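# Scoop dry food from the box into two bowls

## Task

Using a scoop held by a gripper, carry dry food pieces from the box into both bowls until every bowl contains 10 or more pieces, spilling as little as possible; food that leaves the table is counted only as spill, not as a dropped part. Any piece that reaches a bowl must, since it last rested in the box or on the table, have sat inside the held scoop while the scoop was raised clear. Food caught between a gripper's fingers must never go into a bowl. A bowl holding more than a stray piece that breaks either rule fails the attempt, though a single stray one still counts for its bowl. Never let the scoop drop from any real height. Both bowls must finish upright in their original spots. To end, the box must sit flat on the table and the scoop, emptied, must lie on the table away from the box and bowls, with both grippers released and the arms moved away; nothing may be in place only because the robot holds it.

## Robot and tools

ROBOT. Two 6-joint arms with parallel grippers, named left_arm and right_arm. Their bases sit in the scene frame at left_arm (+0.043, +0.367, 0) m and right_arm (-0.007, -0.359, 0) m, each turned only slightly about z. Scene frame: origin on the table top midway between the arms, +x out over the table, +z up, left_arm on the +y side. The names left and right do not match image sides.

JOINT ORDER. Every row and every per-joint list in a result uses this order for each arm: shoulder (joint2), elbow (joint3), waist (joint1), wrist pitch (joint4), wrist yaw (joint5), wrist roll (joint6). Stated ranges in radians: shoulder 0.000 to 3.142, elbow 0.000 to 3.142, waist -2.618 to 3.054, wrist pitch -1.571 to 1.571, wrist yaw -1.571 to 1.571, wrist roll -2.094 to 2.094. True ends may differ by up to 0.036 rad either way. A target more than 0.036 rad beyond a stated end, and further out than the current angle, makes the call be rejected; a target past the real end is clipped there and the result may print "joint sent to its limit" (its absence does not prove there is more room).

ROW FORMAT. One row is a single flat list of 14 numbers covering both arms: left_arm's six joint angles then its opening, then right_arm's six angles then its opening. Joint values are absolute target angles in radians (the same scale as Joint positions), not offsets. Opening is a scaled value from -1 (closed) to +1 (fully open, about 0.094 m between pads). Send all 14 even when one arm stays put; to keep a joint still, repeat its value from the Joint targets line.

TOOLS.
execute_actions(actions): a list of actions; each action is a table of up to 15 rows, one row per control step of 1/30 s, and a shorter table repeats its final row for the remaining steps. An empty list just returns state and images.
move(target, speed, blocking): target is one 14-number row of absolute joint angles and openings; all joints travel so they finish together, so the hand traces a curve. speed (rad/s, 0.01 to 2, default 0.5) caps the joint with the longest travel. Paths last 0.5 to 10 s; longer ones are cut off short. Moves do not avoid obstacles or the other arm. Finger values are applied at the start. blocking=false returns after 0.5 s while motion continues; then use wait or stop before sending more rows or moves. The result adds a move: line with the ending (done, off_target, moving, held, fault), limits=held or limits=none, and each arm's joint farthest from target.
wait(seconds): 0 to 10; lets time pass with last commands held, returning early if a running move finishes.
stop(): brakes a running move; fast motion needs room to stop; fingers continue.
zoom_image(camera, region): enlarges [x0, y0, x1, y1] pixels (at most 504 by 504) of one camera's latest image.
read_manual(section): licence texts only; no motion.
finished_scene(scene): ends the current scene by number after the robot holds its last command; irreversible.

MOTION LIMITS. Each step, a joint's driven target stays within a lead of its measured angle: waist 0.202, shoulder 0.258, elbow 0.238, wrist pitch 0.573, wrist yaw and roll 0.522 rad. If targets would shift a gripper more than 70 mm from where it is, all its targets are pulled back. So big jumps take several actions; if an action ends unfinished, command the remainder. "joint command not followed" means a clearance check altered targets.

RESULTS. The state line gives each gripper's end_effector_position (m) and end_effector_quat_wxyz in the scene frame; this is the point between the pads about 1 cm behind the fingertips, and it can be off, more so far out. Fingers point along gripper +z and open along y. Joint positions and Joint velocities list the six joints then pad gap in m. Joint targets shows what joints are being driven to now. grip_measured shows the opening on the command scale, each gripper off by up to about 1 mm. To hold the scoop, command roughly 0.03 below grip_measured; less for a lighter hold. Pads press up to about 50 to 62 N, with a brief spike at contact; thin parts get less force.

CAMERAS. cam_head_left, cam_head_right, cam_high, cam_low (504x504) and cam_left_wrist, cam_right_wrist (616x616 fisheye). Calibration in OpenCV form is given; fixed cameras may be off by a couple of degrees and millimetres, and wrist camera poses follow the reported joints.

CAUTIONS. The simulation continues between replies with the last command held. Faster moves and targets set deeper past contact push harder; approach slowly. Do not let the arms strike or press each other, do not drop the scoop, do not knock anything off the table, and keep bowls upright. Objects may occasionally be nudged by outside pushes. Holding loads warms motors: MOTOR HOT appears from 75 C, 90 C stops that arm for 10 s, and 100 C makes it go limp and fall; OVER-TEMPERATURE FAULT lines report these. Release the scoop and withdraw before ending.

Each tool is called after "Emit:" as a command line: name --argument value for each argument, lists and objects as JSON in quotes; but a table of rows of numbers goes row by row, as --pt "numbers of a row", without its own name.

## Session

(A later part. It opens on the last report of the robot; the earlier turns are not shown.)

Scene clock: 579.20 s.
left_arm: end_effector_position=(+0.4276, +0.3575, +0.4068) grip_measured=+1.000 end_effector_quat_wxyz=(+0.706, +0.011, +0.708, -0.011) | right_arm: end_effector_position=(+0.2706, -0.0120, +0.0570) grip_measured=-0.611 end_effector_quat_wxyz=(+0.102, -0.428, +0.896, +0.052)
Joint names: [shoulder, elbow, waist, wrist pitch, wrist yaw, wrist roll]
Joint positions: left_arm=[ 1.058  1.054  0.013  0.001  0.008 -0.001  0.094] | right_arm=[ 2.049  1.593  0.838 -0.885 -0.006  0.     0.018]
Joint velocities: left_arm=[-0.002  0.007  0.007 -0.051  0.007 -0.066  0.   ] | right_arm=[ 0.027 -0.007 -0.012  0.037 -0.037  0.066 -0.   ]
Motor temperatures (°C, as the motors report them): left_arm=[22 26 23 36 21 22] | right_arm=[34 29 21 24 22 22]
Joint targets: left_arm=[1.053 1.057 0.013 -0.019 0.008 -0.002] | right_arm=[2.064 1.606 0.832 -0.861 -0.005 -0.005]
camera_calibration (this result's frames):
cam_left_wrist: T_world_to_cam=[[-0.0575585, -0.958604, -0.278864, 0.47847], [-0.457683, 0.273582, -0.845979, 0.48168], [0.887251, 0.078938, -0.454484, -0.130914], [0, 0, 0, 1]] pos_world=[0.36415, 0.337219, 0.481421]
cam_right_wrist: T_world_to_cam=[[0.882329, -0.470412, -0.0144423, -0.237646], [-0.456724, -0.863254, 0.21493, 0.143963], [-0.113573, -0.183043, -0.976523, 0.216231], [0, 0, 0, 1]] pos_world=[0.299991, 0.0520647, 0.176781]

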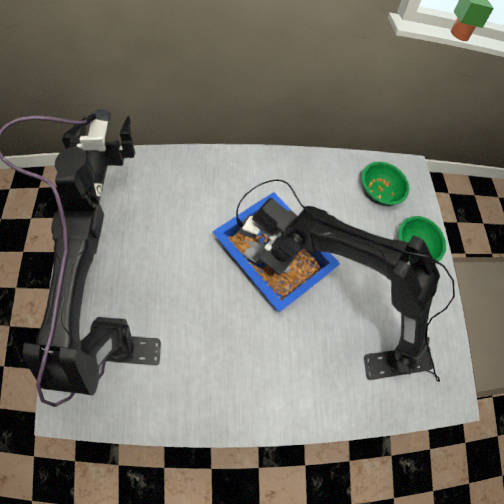

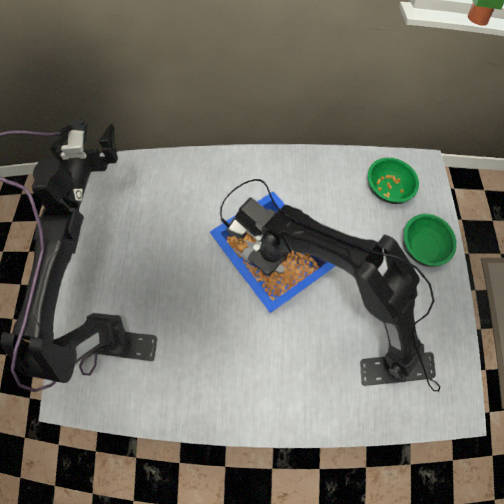

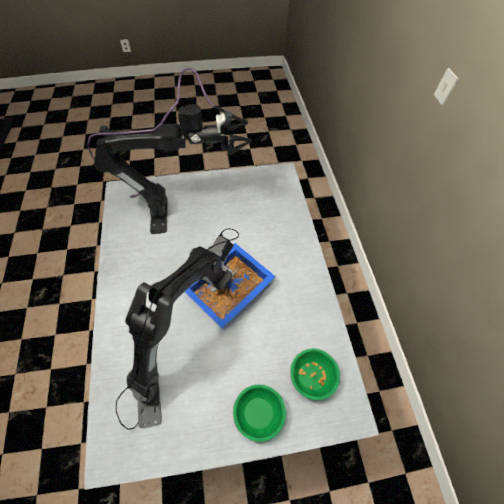

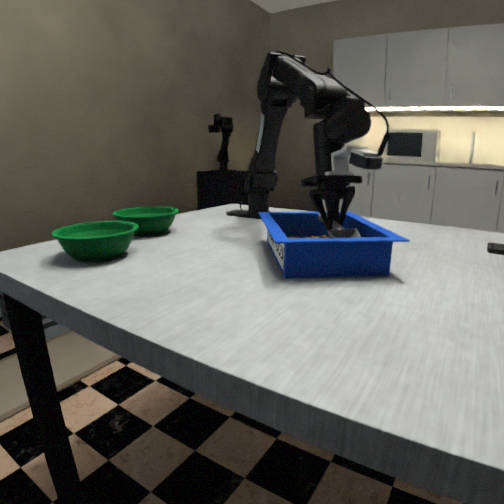

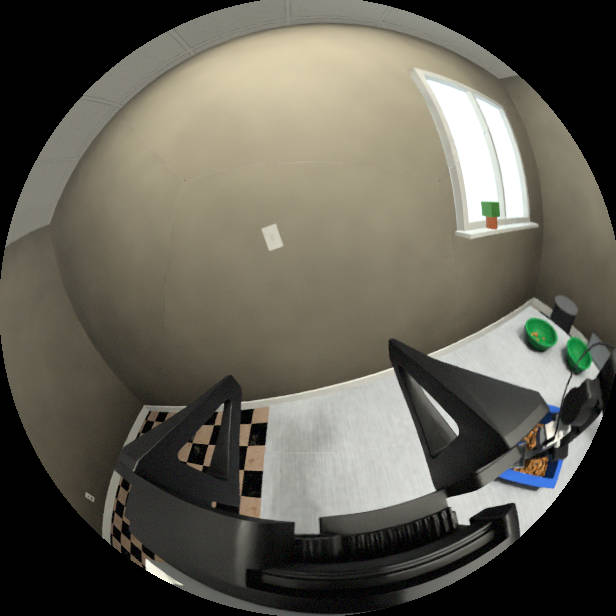

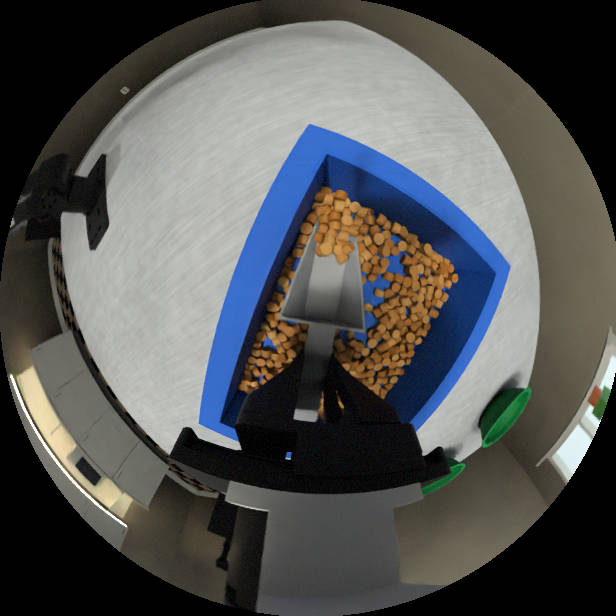

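Emit:
wait --seconds 0

Emit:
zoom_image --camera "cam_right_wrist" --region '[250, 120, 450, 340]'

Scene clock: 580.50 s.
left_arm: end_effector_position=(+0.4276, +0.3575, +0.4068) grip_measured=+1.000 end_effector_quat_wxyz=(+0.706, +0.011, +0.708, -0.011) | right_arm: end_effector_position=(+0.2715, -0.0109, +0.0568) grip_measured=-0.611 end_effector_quat_wxyz=(+0.104, -0.428, +0.896, +0.053)
Joint names: [shoulder, elbow, waist, wrist pitch, wrist yaw, wrist roll]
Joint positions: left_arm=[ 1.058  1.054  0.013  0.001  0.008 -0.001  0.094] | right_arm=[ 2.051  1.593  0.838 -0.879 -0.006  0.     0.018]
Joint velocities: left_arm=[-0.012 -0.007  0.012  0.051  0.007  0.022  0.   ] | right_arm=[-0.002 -0.007 -0.012 -0.022  0.007  0.007 -0.   ]
Motor temperatures (°C, as the motors report them): left_arm=[22 26 23 36 21 22] | right_arm=[34 29 21 24 22 22]
Joint targets: left_arm=[1.053 1.057 0.013 -0.019 0.008 -0.002] | right_arm=[2.064 1.606 0.832 -0.861 -0.005 -0.005]
camera_calibration (this result's frames):
cam_left_wrist: T_world_to_cam=[[-0.0575585, -0.958604, -0.278864, 0.47847], [-0.457683, 0.273582, -0.845979, 0.48168], [0.887251, 0.078938, -0.454484, -0.130914], [0, 0, 0, 1]] pos_world=[0.36415, 0.337219, 0.481421]
cam_right_wrist: T_world_to_cam=[[0.882372, -0.470358, -0.013504, -0.237979], [-0.457387, -0.864074, 0.210174, 0.145782], [-0.110526, -0.179275, -0.977571, 0.21567], [0, 0, 0, 1]] pos_world=[0.300502, 0.0526954, 0.176979]

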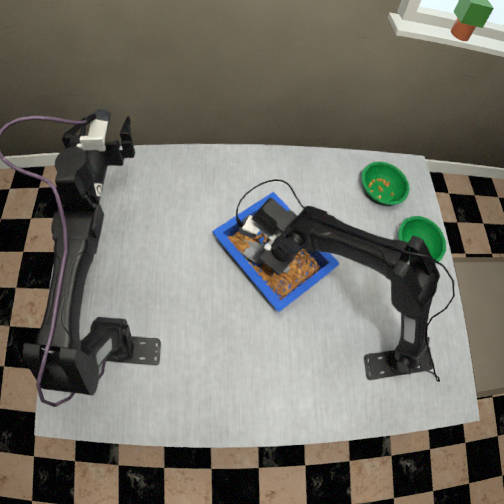

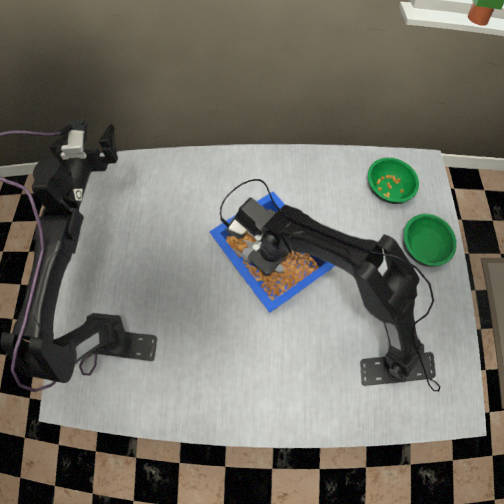

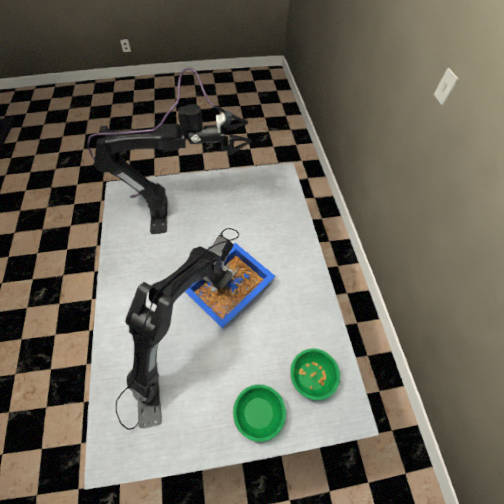

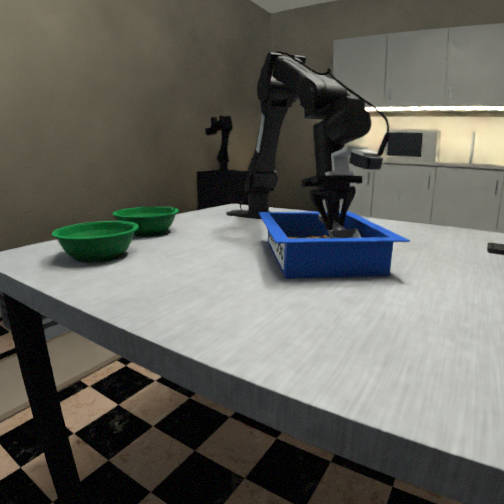

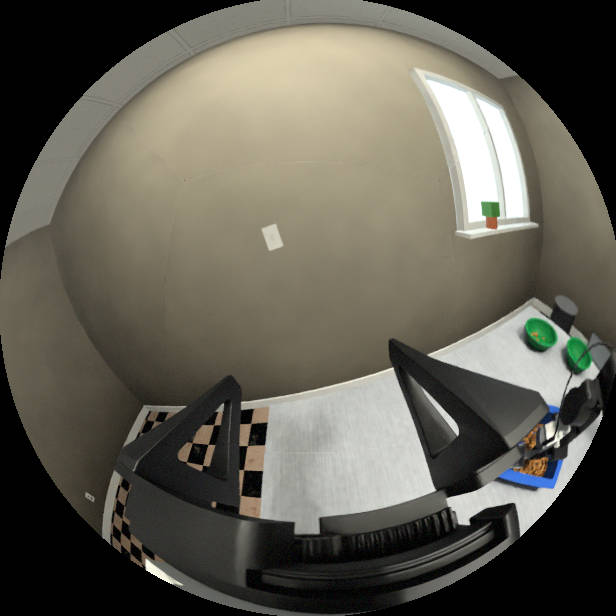

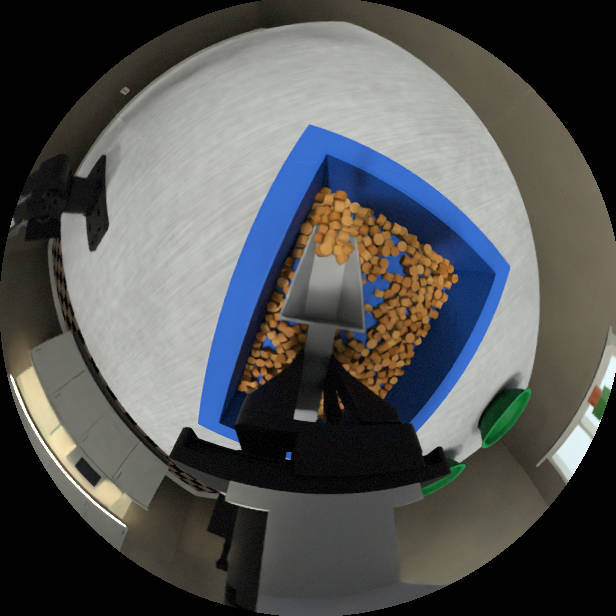

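Region (250, 120, 450, 340) of cam_right_wrist's 616x616 image, scaled by 2.291, with more detail than that image has; it fills the left 458 columns of this view, and the rest is white.

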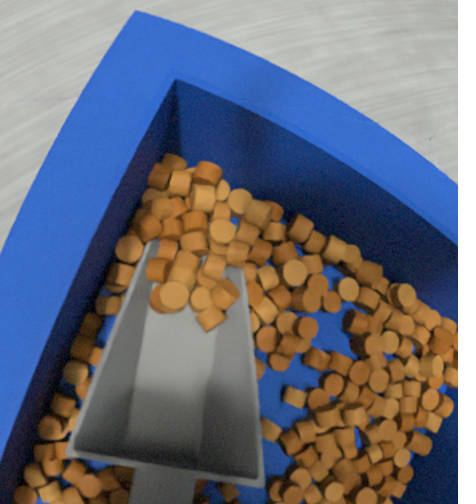

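Emit:
execute_actions --actions '[[[1.053,1.057,0.013,-0.019,0.008,-0.002,1,2.0655,1.606,0.832,-0.8575,-0.005,-0.005,-0.65],[1.053,1.057,0.013,-0.019,0.008,-0.002,1,2.067,1.606,0.832,-0.854,-0.005,-0.005,-0.65],[1.053,1.057,0.013,-0.019,0.008,-0.002,1,2.0687,1.606,0.832,-0.85,-0.005,-0.005,-0.65],[1.053,1.057,0.013,-0.019,0.008,-0.002,1,2.0704,1.606,0.832,-0.846,-0.005,-0.005,-0.65],[1.053,1.057,0.013,-0.019,0.008,-0.002,1,2.0721,1.606,0.832,-0.842,-0.005,-0.005,-0.65],[1.053,1.057,0.013,-0.019,0.008,-0.002,1,2.0738,1.606,0.832,-0.838,-0.005,-0.005,-0.65],[1.053,1.057,0.013,-0.019,0.008,-0.002,1,2.0755,1.606,0.832,-0.8345,-0.005,-0.005,-0.65],[1.053,1.057,0.013,-0.019,0.008,-0.002,1,2.077,1.606,0.832,-0.8315,-0.005,-0.005,-0.65],[1.053,1.057,0.013,-0.019,0.008,-0.002,1,2.078,1.606,0.832,-0.83,-0.005,-0.005,-0.65],[1.053,1.057,0.013,-0.019,0.008,-0.002,1,2.078,1.606,0.832,-0.83,-0.005,-0.005,-0.65],[1.053,1.057,0.013,-0.019,0.008,-0.002,1,2.078,1.606,0.832,-0.83,-0.005,-0.005,-0.65],[1.053,1.057,0.013,-0.019,0.008,-0.002,1,2.068,1.598,0.832,-0.83,-0.005,-0.005,-0.65],[1.053,1.057,0.013,-0.019,0.008,-0.002,1,2.058,1.59,0.832,-0.83,-0.005,-0.005,-0.65],[1.053,1.057,0.013,-0.019,0.008,-0.002,1,2.05,1.584,0.832,-0.83,-0.005,-0.005,-0.65],[1.053,1.057,0.013,-0.019,0.008,-0.002,1,2.044,1.581,0.832,-0.83,-0.005,-0.005,-0.65]],[[1.053,1.057,0.013,-0.019,0.008,-0.002,1,2.0437,1.5803,0.832,-0.8293,-0.005,-0.005,-0.65],[1.053,1.057,0.013,-0.019,0.008,-0.002,1,2.0428,1.5783,0.832,-0.8273,-0.005,-0.005,-0.65],[1.053,1.057,0.013,-0.019,0.008,-0.002,1,2.0413,1.5751,0.832,-0.824,-0.005,-0.005,-0.65],[1.053,1.057,0.013,-0.019,0.008,-0.002,1,2.0392,1.5706,0.832,-0.8194,-0.005,-0.005,-0.65],[1.053,1.057,0.013,-0.019,0.008,-0.002,1,2.0366,1.565,0.832,-0.8137,-0.005,-0.005,-0.65],[1.053,1.057,0.013,-0.019,0.008,-0.002,1,2.0336,1.5584,0.832,-0.8068,-0.005,-0.005,-0.65],[1.053,1.057,0.013,-0.019,0.008,-0.002,1,2.03,1.5507,0.832,-0.7989,-0.005,-0.005,-0.65],[1.053,1.057,0.013,-0.019,0.008,-0.002,1,2.026,1.542,0.832,-0.7899,-0.005,-0.005,-0.65],[1.053,1.057,0.013,-0.019,0.008,-0.002,1,2.0216,1.5325,0.832,-0.78,-0.005,-0.005,-0.65],[1.053,1.057,0.013,-0.019,0.008,-0.002,1,2.0169,1.5222,0.832,-0.7691,-0.005,-0.005,-0.65],[1.053,1.057,0.013,-0.019,0.008,-0.002,1,2.0118,1.5111,0.832,-0.7574,-0.005,-0.005,-0.65],[1.053,1.057,0.013,-0.019,0.008,-0.002,1,2.0063,1.4993,0.832,-0.7448,-0.005,-0.005,-0.65],[1.053,1.057,0.013,-0.019,0.008,-0.002,1,2.0005,1.4868,0.832,-0.7314,-0.005,-0.005,-0.65],[1.053,1.057,0.013,-0.019,0.008,-0.002,1,1.9945,1.4738,0.832,-0.7173,-0.005,-0.005,-0.65],[1.053,1.057,0.013,-0.019,0.008,-0.002,1,1.9883,1.4602,0.832,-0.7025,-0.005,-0.005,-0.65]],[[1.053,1.057,0.013,-0.019,0.008,-0.002,1,1.9818,1.4461,0.832,-0.6871,-0.005,-0.005,-0.65],[1.053,1.057,0.013,-0.019,0.008,-0.002,1,1.9751,1.4317,0.832,-0.6711,-0.005,-0.005,-0.65],[1.053,1.057,0.013,-0.019,0.008,-0.002,1,1.9683,1.417,0.832,-0.6546,-0.005,-0.005,-0.65],[1.053,1.057,0.013,-0.019,0.008,-0.002,1,1.9614,1.4019,0.832,-0.6376,-0.005,-0.005,-0.65],[1.053,1.057,0.013,-0.019,0.008,-0.002,1,1.9543,1.3867,0.832,-0.6203,-0.005,-0.005,-0.65],[1.053,1.057,0.013,-0.019,0.008,-0.002,1,1.9472,1.3713,0.832,-0.6026,-0.005,-0.005,-0.65],[1.053,1.057,0.013,-0.019,0.008,-0.002,1,1.9401,1.3558,0.832,-0.5847,-0.005,-0.005,-0.65],[1.053,1.057,0.013,-0.019,0.008,-0.002,1,1.9329,1.3402,0.832,-0.5665,-0.005,-0.005,-0.65],[1.053,1.057,0.013,-0.019,0.008,-0.002,1,1.9258,1.3247,0.832,-0.5483,-0.005,-0.005,-0.65],[1.053,1.057,0.013,-0.019,0.008,-0.002,1,1.9187,1.3093,0.832,-0.53,-0.005,-0.005,-0.65],[1.053,1.057,0.013,-0.019,0.008,-0.002,1,1.9116,1.2941,0.832,-0.5118,-0.005,-0.005,-0.65],[1.053,1.057,0.013,-0.019,0.008,-0.002,1,1.9047,1.279,0.832,-0.4936,-0.005,-0.005,-0.65],[1.053,1.057,0.013,-0.019,0.008,-0.002,1,1.8979,1.2643,0.832,-0.4756,-0.005,-0.005,-0.65],[1.053,1.057,0.013,-0.019,0.008,-0.002,1,1.8912,1.2499,0.832,-0.458,-0.005,-0.005,-0.65],[1.053,1.057,0.013,-0.019,0.008,-0.002,1,1.8847,1.2358,0.832,-0.4406,-0.005,-0.005,-0.65]],[[1.053,1.057,0.013,-0.019,0.008,-0.002,1,1.8785,1.2222,0.832,-0.4237,-0.005,-0.005,-0.65],[1.053,1.057,0.013,-0.019,0.008,-0.002,1,1.8725,1.2092,0.832,-0.4074,-0.005,-0.005,-0.65],[1.053,1.057,0.013,-0.019,0.008,-0.002,1,1.8667,1.1967,0.832,-0.3916,-0.005,-0.005,-0.65],[1.053,1.057,0.013,-0.019,0.008,-0.002,1,1.8605,1.1846,0.832,-0.3766,-0.005,-0.005,-0.65],[1.053,1.057,0.013,-0.019,0.008,-0.002,1,1.8531,1.1725,0.832,-0.3624,-0.005,-0.005,-0.65],[1.053,1.057,0.013,-0.019,0.008,-0.002,1,1.8447,1.1606,0.832,-0.3492,-0.005,-0.005,-0.65],[1.053,1.057,0.013,-0.019,0.008,-0.002,1,1.8352,1.149,0.832,-0.337,-0.005,-0.005,-0.65],[1.053,1.057,0.013,-0.019,0.008,-0.002,1,1.8249,1.1376,0.832,-0.3259,-0.005,-0.005,-0.65],[1.053,1.057,0.013,-0.019,0.008,-0.002,1,1.8139,1.1268,0.832,-0.316,-0.005,-0.005,-0.65],[1.053,1.057,0.013,-0.019,0.008,-0.002,1,1.8023,1.1165,0.832,-0.3073,-0.005,-0.005,-0.65],[1.053,1.057,0.013,-0.019,0.008,-0.002,1,1.7901,1.1069,0.832,-0.3001,-0.005,-0.005,-0.65],[1.053,1.057,0.013,-0.019,0.008,-0.002,1,1.7775,1.0979,0.832,-0.2943,-0.005,-0.005,-0.65],[1.053,1.057,0.013,-0.019,0.008,-0.002,1,1.7646,1.0899,0.832,-0.2902,-0.005,-0.005,-0.65],[1.053,1.057,0.013,-0.019,0.008,-0.002,1,1.7516,1.0828,0.832,-0.2877,-0.005,-0.005,-0.65],[1.053,1.057,0.013,-0.019,0.008,-0.002,1,1.7385,1.0766,0.832,-0.287,-0.005,-0.005,-0.65]],[[1.053,1.057,0.013,-0.019,0.008,-0.002,1,1.725,1.0709,0.832,-0.287,-0.005,-0.005,-0.65],[1.053,1.057,0.013,-0.019,0.008,-0.002,1,1.7111,1.065,0.832,-0.287,-0.005,-0.005,-0.65],[1.053,1.057,0.013,-0.019,0.008,-0.002,1,1.6967,1.0589,0.832,-0.287,-0.005,-0.005,-0.65],[1.053,1.057,0.013,-0.019,0.008,-0.002,1,1.6819,1.0526,0.832,-0.287,-0.005,-0.005,-0.65],[1.053,1.057,0.013,-0.019,0.008,-0.002,1,1.6668,1.0463,0.832,-0.287,-0.005,-0.005,-0.65],[1.053,1.057,0.013,-0.019,0.008,-0.002,1,1.6516,1.0398,0.832,-0.287,-0.005,-0.005,-0.65],[1.053,1.057,0.013,-0.019,0.008,-0.002,1,1.6362,1.0333,0.832,-0.287,-0.005,-0.005,-0.65],[1.053,1.057,0.013,-0.019,0.008,-0.002,1,1.6208,1.0267,0.832,-0.287,-0.005,-0.005,-0.65],[1.053,1.057,0.013,-0.019,0.008,-0.002,1,1.6054,1.0202,0.832,-0.287,-0.005,-0.005,-0.65],[1.053,1.057,0.013,-0.019,0.008,-0.002,1,1.5902,1.0137,0.832,-0.287,-0.005,-0.005,-0.65],[1.053,1.057,0.013,-0.019,0.008,-0.002,1,1.5751,1.0074,0.832,-0.287,-0.005,-0.005,-0.65],[1.053,1.057,0.013,-0.019,0.008,-0.002,1,1.5603,1.0011,0.832,-0.287,-0.005,-0.005,-0.65],[1.053,1.057,0.013,-0.019,0.008,-0.002,1,1.5459,0.995,0.832,-0.287,-0.005,-0.005,-0.65],[1.053,1.057,0.013,-0.019,0.008,-0.002,1,1.532,0.9891,0.832,-0.287,-0.005,-0.005,-0.65],[1.053,1.057,0.013,-0.019,0.008,-0.002,1,1.5185,0.9834,0.832,-0.287,-0.005,-0.005,-0.65]],[[1.053,1.057,0.013,-0.019,0.008,-0.002,1,1.5057,0.9779,0.832,-0.287,-0.005,-0.005,-0.65],[1.053,1.057,0.013,-0.019,0.008,-0.002,1,1.4936,0.9728,0.832,-0.287,-0.005,-0.005,-0.65],[1.053,1.057,0.013,-0.019,0.008,-0.002,1,1.4822,0.968,0.832,-0.287,-0.005,-0.005,-0.65],[1.053,1.057,0.013,-0.019,0.008,-0.002,1,1.4717,0.9635,0.832,-0.287,-0.005,-0.005,-0.65],[1.053,1.057,0.013,-0.019,0.008,-0.002,1,1.4621,0.9595,0.832,-0.287,-0.005,-0.005,-0.65],[1.053,1.057,0.013,-0.019,0.008,-0.002,1,1.4535,0.9558,0.832,-0.287,-0.005,-0.005,-0.65],[1.053,1.057,0.013,-0.019,0.008,-0.002,1,1.4461,0.9527,0.832,-0.287,-0.005,-0.005,-0.65],[1.053,1.057,0.013,-0.019,0.008,-0.002,1,1.4398,0.95,0.832,-0.287,-0.005,-0.005,-0.65],[1.053,1.057,0.013,-0.019,0.008,-0.002,1,1.4347,0.9479,0.832,-0.287,-0.005,-0.005,-0.65],[1.053,1.057,0.013,-0.019,0.008,-0.002,1,1.431,0.9463,0.832,-0.287,-0.005,-0.005,-0.65],[1.053,1.057,0.013,-0.019,0.008,-0.002,1,1.4288,0.9453,0.832,-0.287,-0.005,-0.005,-0.65],[1.053,1.057,0.013,-0.019,0.008,-0.002,1,1.428,0.945,0.832,-0.287,-0.005,-0.005,-0.65]]]'

Emit:
zoom_image --camera "cam_right_wrist" --region '[250, 180, 420, 350]'

Scene clock: 674.77 s.
left_arm: end_effector_position=(+0.4276, +0.3575, +0.4068) grip_measured=+1.000 end_effector_quat_wxyz=(+0.706, +0.011, +0.708, -0.011) | right_arm: end_effector_position=(+0.2468, -0.0420, +0.1370) grip_measured=-0.611 end_effector_quat_wxyz=(+0.335, -0.400, +0.837, +0.162)
Joint names: [shoulder, elbow, waist, wrist pitch, wrist yaw, wrist roll]
Joint positions: left_arm=[ 1.058  1.054  0.013  0.001  0.008 -0.001  0.094] | right_arm=[ 1.459  0.961  0.838 -0.31  -0.004  0.     0.018]
Joint velocities: left_arm=[-0.002  0.017  0.012 -0.007  0.022 -0.007  0.   ] | right_arm=[-0.022 -0.012  0.002  0.095 -0.007 -0.037  0.   ]
Motor temperatures (°C, as the motors report them): left_arm=[22 27 23 36 21 22] | right_arm=[35 29 21 25 22 22]
Joint targets: left_arm=[1.053 1.057 0.013 -0.019 0.008 -0.002] | right_arm=[1.428 0.945 0.832 -0.287 -0.005 -0.005]
camera_calibration (this result's frames):
cam_left_wrist: T_world_to_cam=[[-0.0575585, -0.958604, -0.278864, 0.47847], [-0.457683, 0.273582, -0.845979, 0.48168], [0.887251, 0.078938, -0.454484, -0.130914], [0, 0, 0, 1]] pos_world=[0.36415, 0.337219, 0.481421]
cam_right_wrist: T_world_to_cam=[[0.869822, -0.48601, 0.084874, -0.24069], [-0.4423, -0.844385, -0.3023, 0.158103], [0.218587, 0.225407, -0.949427, 0.217689], [0, 0, 0, 1]] pos_world=[0.231702, -0.0325466, 0.274903]

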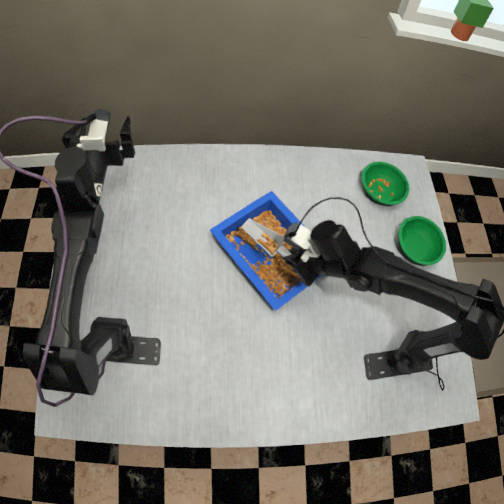

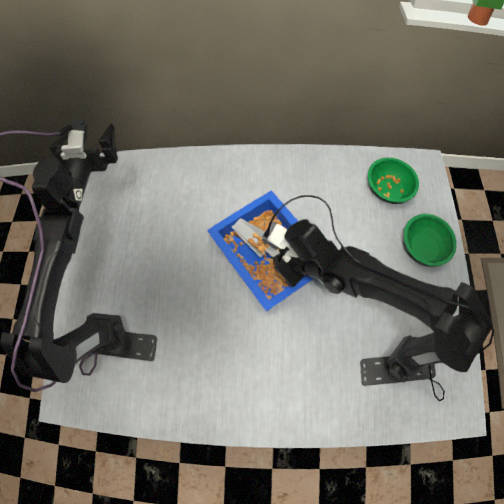

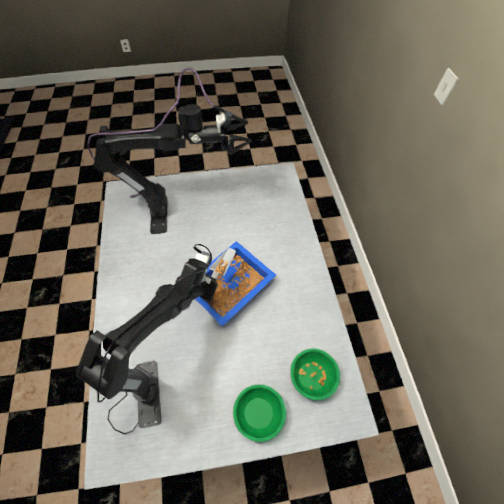

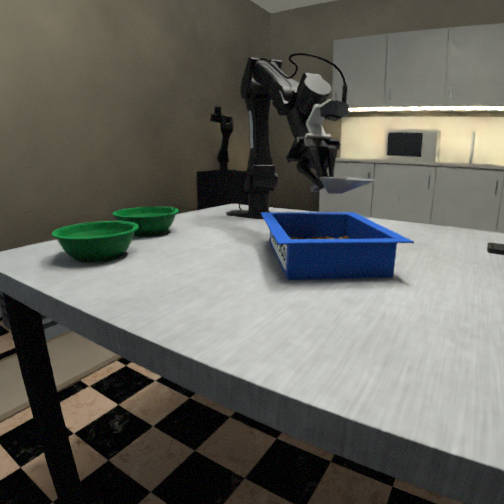

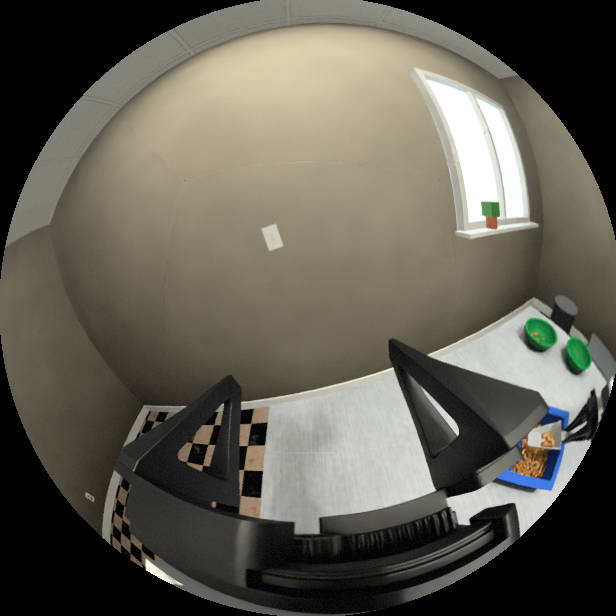

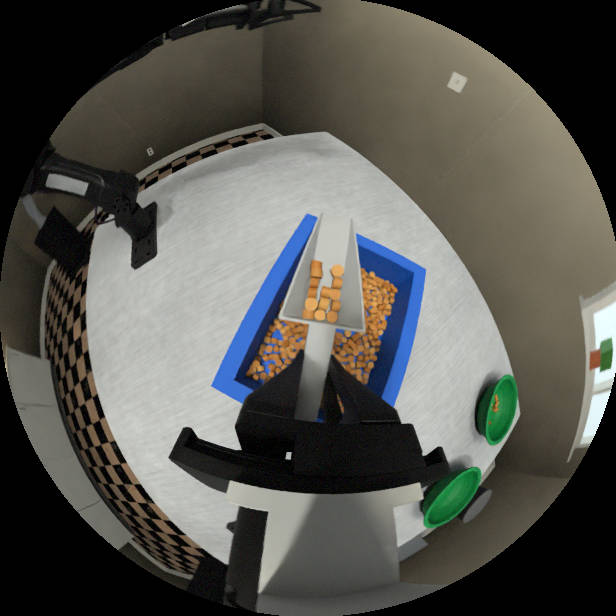

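Region (250, 180, 420, 350) of cam_right_wrist's 616x616 image, scaled by 2.965, with more detail than that image has.

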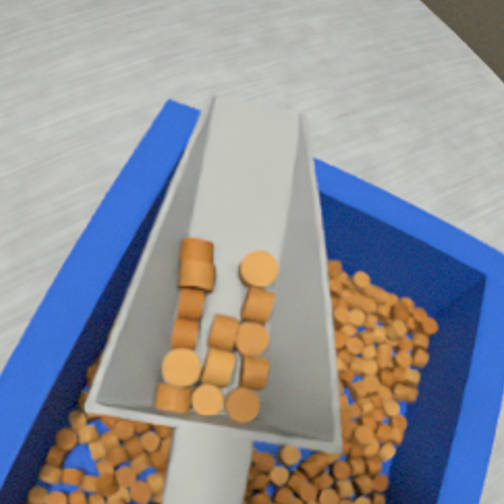

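Emit:
execute_actions --actions '[[[1.053,1.057,0.013,-0.019,0.008,-0.002,1,1.4279,0.96,0.8258,-0.296,-0.005,-0.005,-0.65],[1.053,1.057,0.013,-0.019,0.008,-0.002,1,1.4278,0.975,0.8222,-0.306,-0.005,-0.005,-0.65],[1.053,1.057,0.013,-0.019,0.008,-0.002,1,1.4274,0.99,0.8164,-0.315,-0.005,-0.005,-0.65],[1.053,1.057,0.013,-0.019,0.008,-0.002,1,1.427,1.0034,0.8084,-0.3224,-0.005,-0.005,-0.65],[1.053,1.057,0.013,-0.019,0.008,-0.002,1,1.4265,1.0052,0.7983,-0.3276,-0.005,-0.005,-0.65],[1.053,1.057,0.013,-0.019,0.008,-0.002,1,1.4259,1.0074,0.7861,-0.3338,-0.005,-0.005,-0.65],[1.053,1.057,0.013,-0.019,0.008,-0.002,1,1.4251,1.01,0.7721,-0.3409,-0.005,-0.005,-0.65],[1.053,1.057,0.013,-0.019,0.008,-0.002,1,1.4243,1.0129,0.7564,-0.3489,-0.005,-0.005,-0.65],[1.053,1.057,0.013,-0.019,0.008,-0.002,1,1.4234,1.0161,0.7387,-0.3578,-0.005,-0.005,-0.65],[1.053,1.057,0.013,-0.019,0.008,-0.002,1,1.4224,1.0196,0.7196,-0.3676,-0.005,-0.005,-0.65],[1.053,1.057,0.013,-0.019,0.008,-0.002,1,1.4213,1.0233,0.6988,-0.3781,-0.005,-0.005,-0.65],[1.053,1.057,0.013,-0.019,0.008,-0.002,1,1.4202,1.0274,0.6767,-0.3894,-0.005,-0.005,-0.65],[1.053,1.057,0.013,-0.019,0.008,-0.002,1,1.4189,1.0317,0.6531,-0.4013,-0.005,-0.005,-0.65],[1.053,1.057,0.013,-0.019,0.008,-0.002,1,1.4177,1.0362,0.6283,-0.4139,-0.005,-0.005,-0.65],[1.053,1.057,0.013,-0.019,0.008,-0.002,1,1.4163,1.0409,0.6024,-0.4271,-0.005,-0.005,-0.65]],[[1.053,1.057,0.013,-0.019,0.008,-0.002,1,1.4149,1.0459,0.5752,-0.4409,-0.005,-0.005,-0.65],[1.053,1.057,0.013,-0.019,0.008,-0.002,1,1.4134,1.051,0.5472,-0.4551,-0.005,-0.005,-0.65],[1.053,1.057,0.013,-0.019,0.008,-0.002,1,1.4119,1.0563,0.5182,-0.4699,-0.005,-0.005,-0.65],[1.053,1.057,0.013,-0.019,0.008,-0.002,1,1.4104,1.0617,0.4884,-0.485,-0.005,-0.005,-0.65],[1.053,1.057,0.013,-0.019,0.008,-0.002,1,1.4088,1.0672,0.4579,-0.5005,-0.005,-0.005,-0.65],[1.053,1.057,0.013,-0.019,0.008,-0.002,1,1.4072,1.0729,0.4267,-0.5163,-0.005,-0.005,-0.65],[1.053,1.057,0.013,-0.019,0.008,-0.002,1,1.4055,1.0787,0.395,-0.5324,-0.005,-0.005,-0.65],[1.053,1.057,0.013,-0.019,0.008,-0.002,1,1.4038,1.0846,0.3629,-0.5488,-0.005,-0.005,-0.65],[1.053,1.057,0.013,-0.019,0.008,-0.002,1,1.4021,1.0905,0.3304,-0.5653,-0.005,-0.005,-0.65],[1.053,1.057,0.013,-0.019,0.008,-0.002,1,1.4004,1.0965,0.2976,-0.5819,-0.005,-0.005,-0.65],[1.053,1.057,0.013,-0.019,0.008,-0.002,1,1.3987,1.1025,0.2646,-0.5987,-0.005,-0.005,-0.65],[1.053,1.057,0.013,-0.019,0.008,-0.002,1,1.397,1.1085,0.2315,-0.6155,-0.005,-0.005,-0.65],[1.053,1.057,0.013,-0.019,0.008,-0.002,1,1.3953,1.1145,0.1984,-0.6323,-0.005,-0.005,-0.65],[1.053,1.057,0.013,-0.019,0.008,-0.002,1,1.3936,1.1205,0.1654,-0.6491,-0.005,-0.005,-0.65],[1.053,1.057,0.013,-0.019,0.008,-0.002,1,1.3919,1.1265,0.1326,-0.6657,-0.005,-0.005,-0.65]],[[1.053,1.057,0.013,-0.019,0.008,-0.002,1,1.3902,1.1324,0.1001,-0.6822,-0.005,-0.005,-0.65],[1.053,1.057,0.013,-0.019,0.008,-0.002,1,1.3885,1.1383,0.068,-0.6986,-0.005,-0.005,-0.65],[1.053,1.057,0.013,-0.019,0.008,-0.002,1,1.3868,1.1441,0.0363,-0.7147,-0.005,-0.005,-0.65],[1.053,1.057,0.013,-0.019,0.008,-0.002,1,1.3852,1.1498,0.0051,-0.7305,-0.005,-0.005,-0.65],[1.053,1.057,0.013,-0.019,0.008,-0.002,1,1.3836,1.1553,-0.0254,-0.746,-0.005,-0.005,-0.65],[1.053,1.057,0.013,-0.019,0.008,-0.002,1,1.3821,1.1607,-0.0552,-0.7611,-0.005,-0.005,-0.65],[1.053,1.057,0.013,-0.019,0.008,-0.002,1,1.3806,1.166,-0.0842,-0.7759,-0.005,-0.005,-0.65],[1.053,1.057,0.013,-0.019,0.008,-0.002,1,1.3791,1.1711,-0.1122,-0.7901,-0.005,-0.005,-0.65],[1.053,1.057,0.013,-0.019,0.008,-0.002,1,1.3777,1.1761,-0.1394,-0.8039,-0.005,-0.005,-0.65],[1.053,1.057,0.013,-0.019,0.008,-0.002,1,1.3763,1.1808,-0.1653,-0.8171,-0.005,-0.005,-0.65],[1.053,1.057,0.013,-0.019,0.008,-0.002,1,1.3751,1.1853,-0.1901,-0.8297,-0.005,-0.005,-0.65],[1.053,1.057,0.013,-0.019,0.008,-0.002,1,1.3738,1.1896,-0.2137,-0.8416,-0.005,-0.005,-0.65],[1.053,1.057,0.013,-0.019,0.008,-0.002,1,1.3727,1.1937,-0.2358,-0.8529,-0.005,-0.005,-0.65],[1.053,1.057,0.013,-0.019,0.008,-0.002,1,1.3716,1.1974,-0.2566,-0.8634,-0.005,-0.005,-0.65],[1.053,1.057,0.013,-0.019,0.008,-0.002,1,1.3706,1.2009,-0.2757,-0.8732,-0.005,-0.005,-0.65]],[[1.053,1.057,0.013,-0.019,0.008,-0.002,1,1.3697,1.2041,-0.2934,-0.8821,-0.005,-0.005,-0.65],[1.053,1.057,0.013,-0.019,0.008,-0.002,1,1.3689,1.207,-0.3091,-0.8901,-0.005,-0.005,-0.65],[1.053,1.057,0.013,-0.019,0.008,-0.002,1,1.3681,1.2096,-0.3231,-0.8972,-0.005,-0.005,-0.65],[1.053,1.057,0.013,-0.019,0.008,-0.002,1,1.3675,1.2118,-0.3353,-0.9034,-0.005,-0.005,-0.65],[1.053,1.057,0.013,-0.019,0.008,-0.002,1,1.367,1.2136,-0.3454,-0.9086,-0.005,-0.005,-0.65],[1.053,1.057,0.013,-0.019,0.008,-0.002,1,1.3666,1.2151,-0.3534,-0.9126,-0.005,-0.005,-0.65],[1.053,1.057,0.013,-0.019,0.008,-0.002,1,1.3662,1.2161,-0.3592,-0.9156,-0.005,-0.005,-0.65],[1.053,1.057,0.013,-0.019,0.008,-0.002,1,1.3661,1.2168,-0.3628,-0.9174,-0.005,-0.005,-0.65],[1.053,1.057,0.013,-0.019,0.008,-0.002,1,1.366,1.217,-0.364,-0.918,-0.005,-0.005,-0.65]]]'

Scene clock: 760.23 s.
left_arm: end_effector_position=(+0.4276, +0.3575, +0.4068) grip_measured=+1.000 end_effector_quat_wxyz=(+0.706, +0.011, +0.708, -0.011) | right_arm: end_effector_position=(+0.3097, -0.4563, +0.1582) grip_measured=-0.612 end_effector_quat_wxyz=(+0.214, +0.147, +0.965, -0.032)
Joint names: [shoulder, elbow, waist, wrist pitch, wrist yaw, wrist roll]
Joint positions: left_arm=[ 1.058  1.054  0.013  0.001  0.008 -0.001  0.094] | right_arm=[ 1.397  1.176 -0.355 -0.912 -0.001  0.     0.018]
Joint velocities: left_arm=[ 0.022 -0.012 -0.017  0.022 -0.051  0.022  0.   ] | right_arm=[-0.017 -0.002  0.012 -0.051 -0.081 -0.007 -0.002]
Motor temperatures (°C, as the motors report them): left_arm=[22 27 23 36 21 22] | right_arm=[34 29 21 29 22 22]
Joint targets: left_arm=[1.053 1.057 0.013 -0.019 0.008 -0.002] | right_arm=[1.366 1.217 -0.364 -0.918 -0.005 -0.005]
camera_calibration (this result's frames):
cam_left_wrist: T_world_to_cam=[[-0.0575585, -0.958604, -0.278864, 0.47847], [-0.457683, 0.273582, -0.845979, 0.48168], [0.887251, 0.078938, -0.454484, -0.130914], [0, 0, 0, 1]] pos_world=[0.36415, 0.337219, 0.481421]
cam_right_wrist: T_world_to_cam=[[-0.11457, -0.992994, 0.0289134, -0.416242], [-0.993272, 0.114999, 0.0136273, 0.400909], [-0.0168569, -0.0271576, -0.999489, 0.283039], [0, 0, 0, 1]] pos_world=[0.355294, -0.451743, 0.289466]

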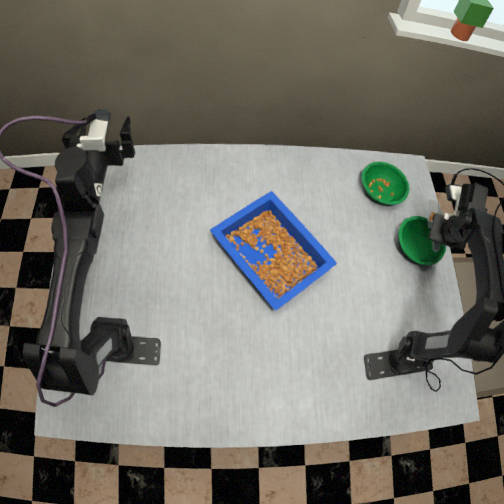

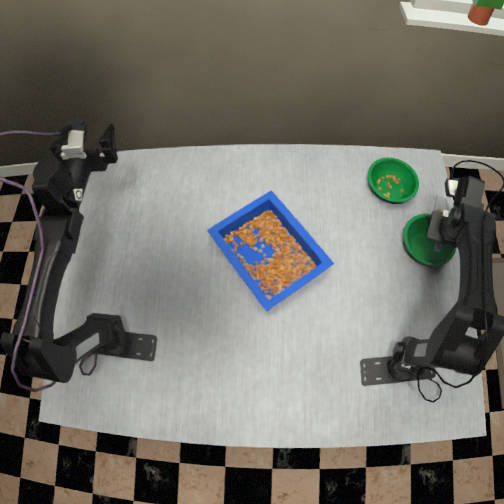

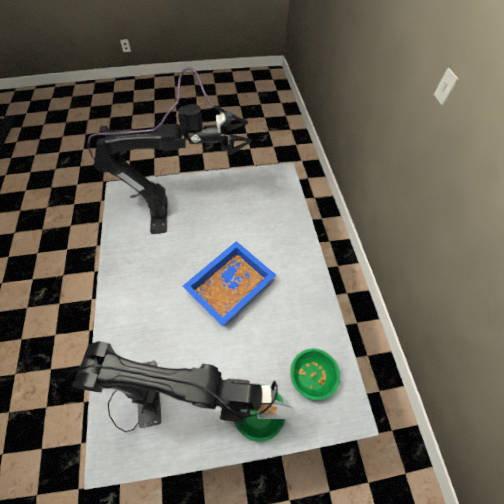

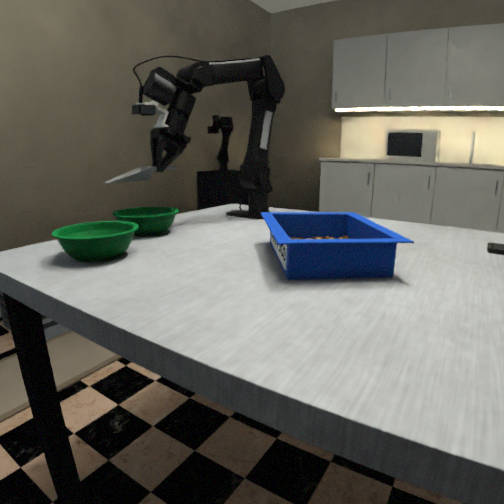

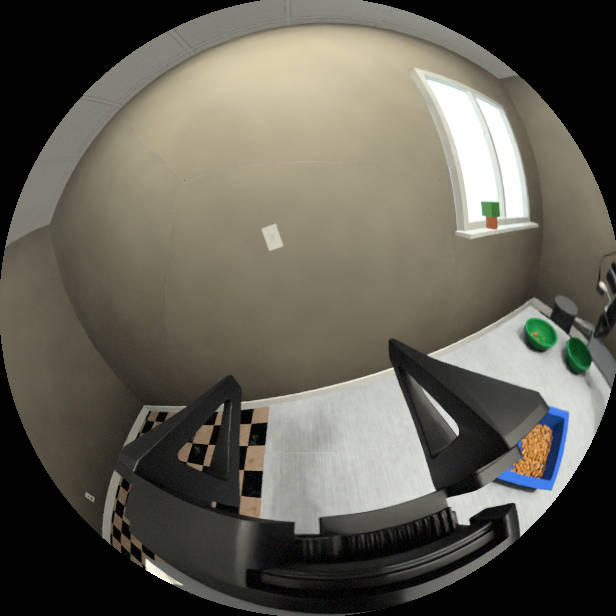

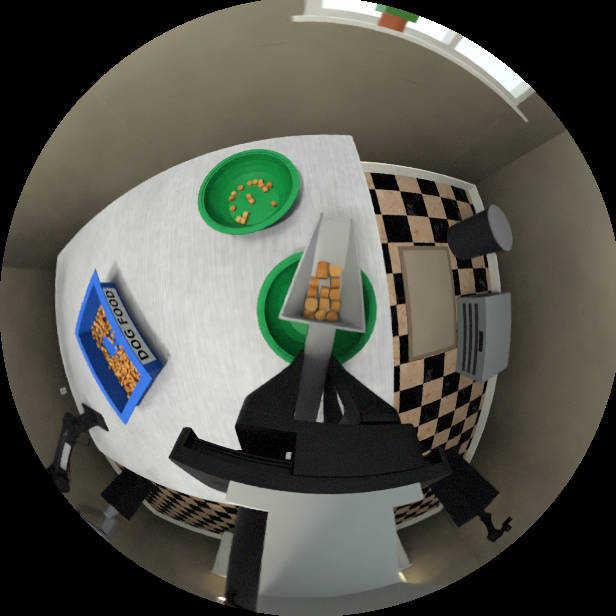

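Emit:
move --target '[1.053,1.057,0.013,-0.019,0.008,-0.002,1,1.366,1.217,-0.364,-1.37,-0.005,-0.005,-0.65]' --speed 0.6

Scene clock: 770.97 s.
left_arm: end_effector_position=(+0.4276, +0.3575, +0.4070) grip_measured=+1.000 end_effector_quat_wxyz=(+0.706, +0.011, +0.708, -0.011) | right_arm: end_effector_position=(+0.2064, -0.4241, +0.1350) grip_measured=-0.612 end_effector_quat_wxyz=(-0.006, +0.151, +0.989, +0.001)
Joint names: [shoulder, elbow, waist, wrist pitch, wrist yaw, wrist roll]
Joint positions: left_arm=[ 1.058  1.054  0.013  0.002  0.008 -0.001  0.094] | right_arm=[ 1.397  1.176 -0.355 -1.361 -0.001  0.     0.018]
Joint velocities: left_arm=[ 0.007 -0.002  0.002  0.022  0.007  0.051  0.   ] | right_arm=[ 0.002 -0.027  0.002  0.11   0.022 -0.022 -0.001]
Motor temperatures (°C, as the motors report them): left_arm=[22 27 23 37 21 22] | right_arm=[33 30 21 29 22 22]
Joint targets: left_arm=[1.053 1.057 0.013 -0.019 0.008 -0.002] | right_arm=[1.366 1.217 -0.364 -1.370 -0.005 -0.005]
move: off_target (left_arm, right_arm); limits=none; left_arm: farthest joint: the wrist pitch, 0.021 radians from its target (0.020 radians at the start); right_arm: farthest joint: the elbow, 0.041 radians from its target (0.041 radians at the start)
camera_calibration (this result's frames):
cam_left_wrist: T_world_to_cam=[[-0.0573457, -0.958609, -0.278891, 0.478445], [-0.457037, 0.273567, -0.846332, 0.481714], [0.887597, 0.0789301, -0.453808, -0.131249], [0, 0, 0, 1]] pos_world=[0.364094, 0.33722, 0.481562]
cam_right_wrist: T_world_to_cam=[[-0.120205, -0.991238, -0.054762, -0.38222], [-0.894657, 0.0842548, 0.438736, 0.204132], [-0.430277, 0.101732, -0.896946, 0.385065], [0, 0, 0, 1]] pos_world=[0.302368, -0.435243, 0.234892]

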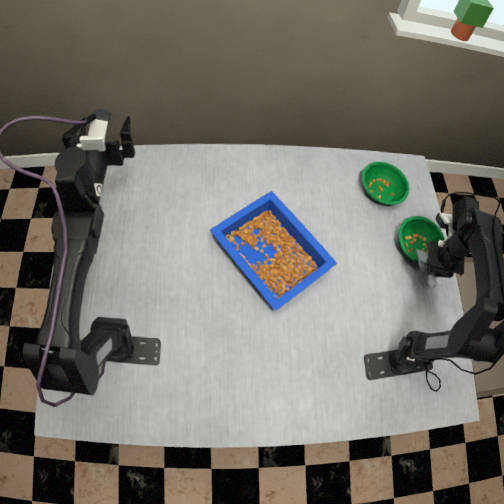

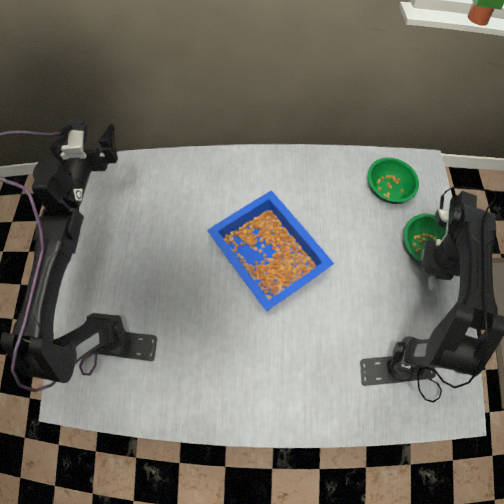

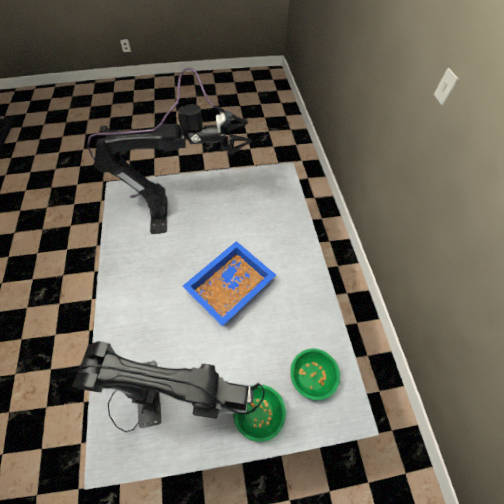

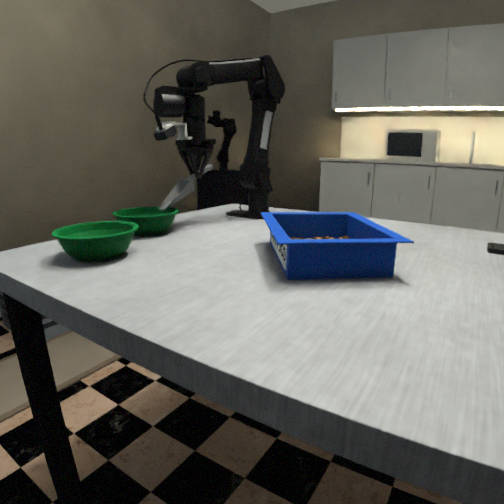

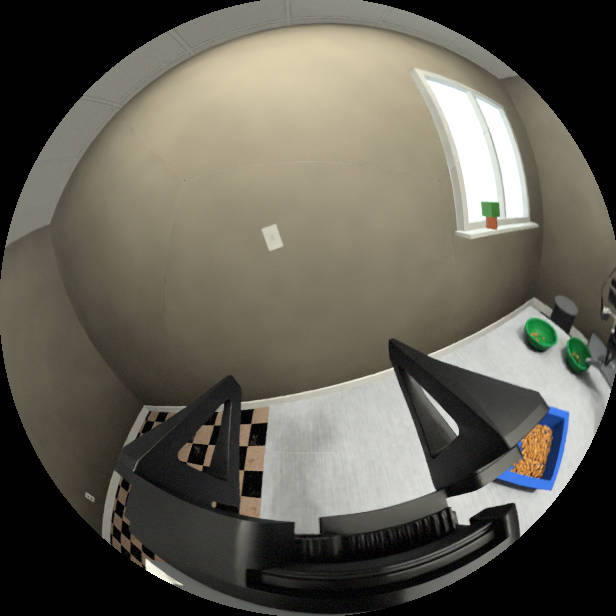

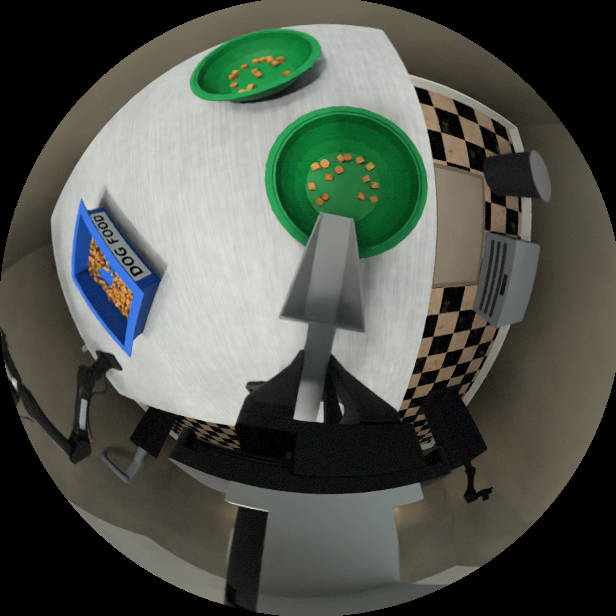

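Emit:
zoom_image --camera "cam_right_wrist" --region '[255, 95, 440, 280]'

Region (255, 95, 440, 280) of cam_right_wrist's 616x616 image, scaled by 2.724, with more detail than that image has.

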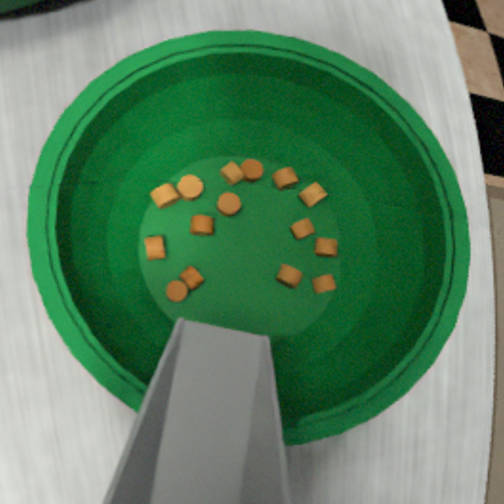

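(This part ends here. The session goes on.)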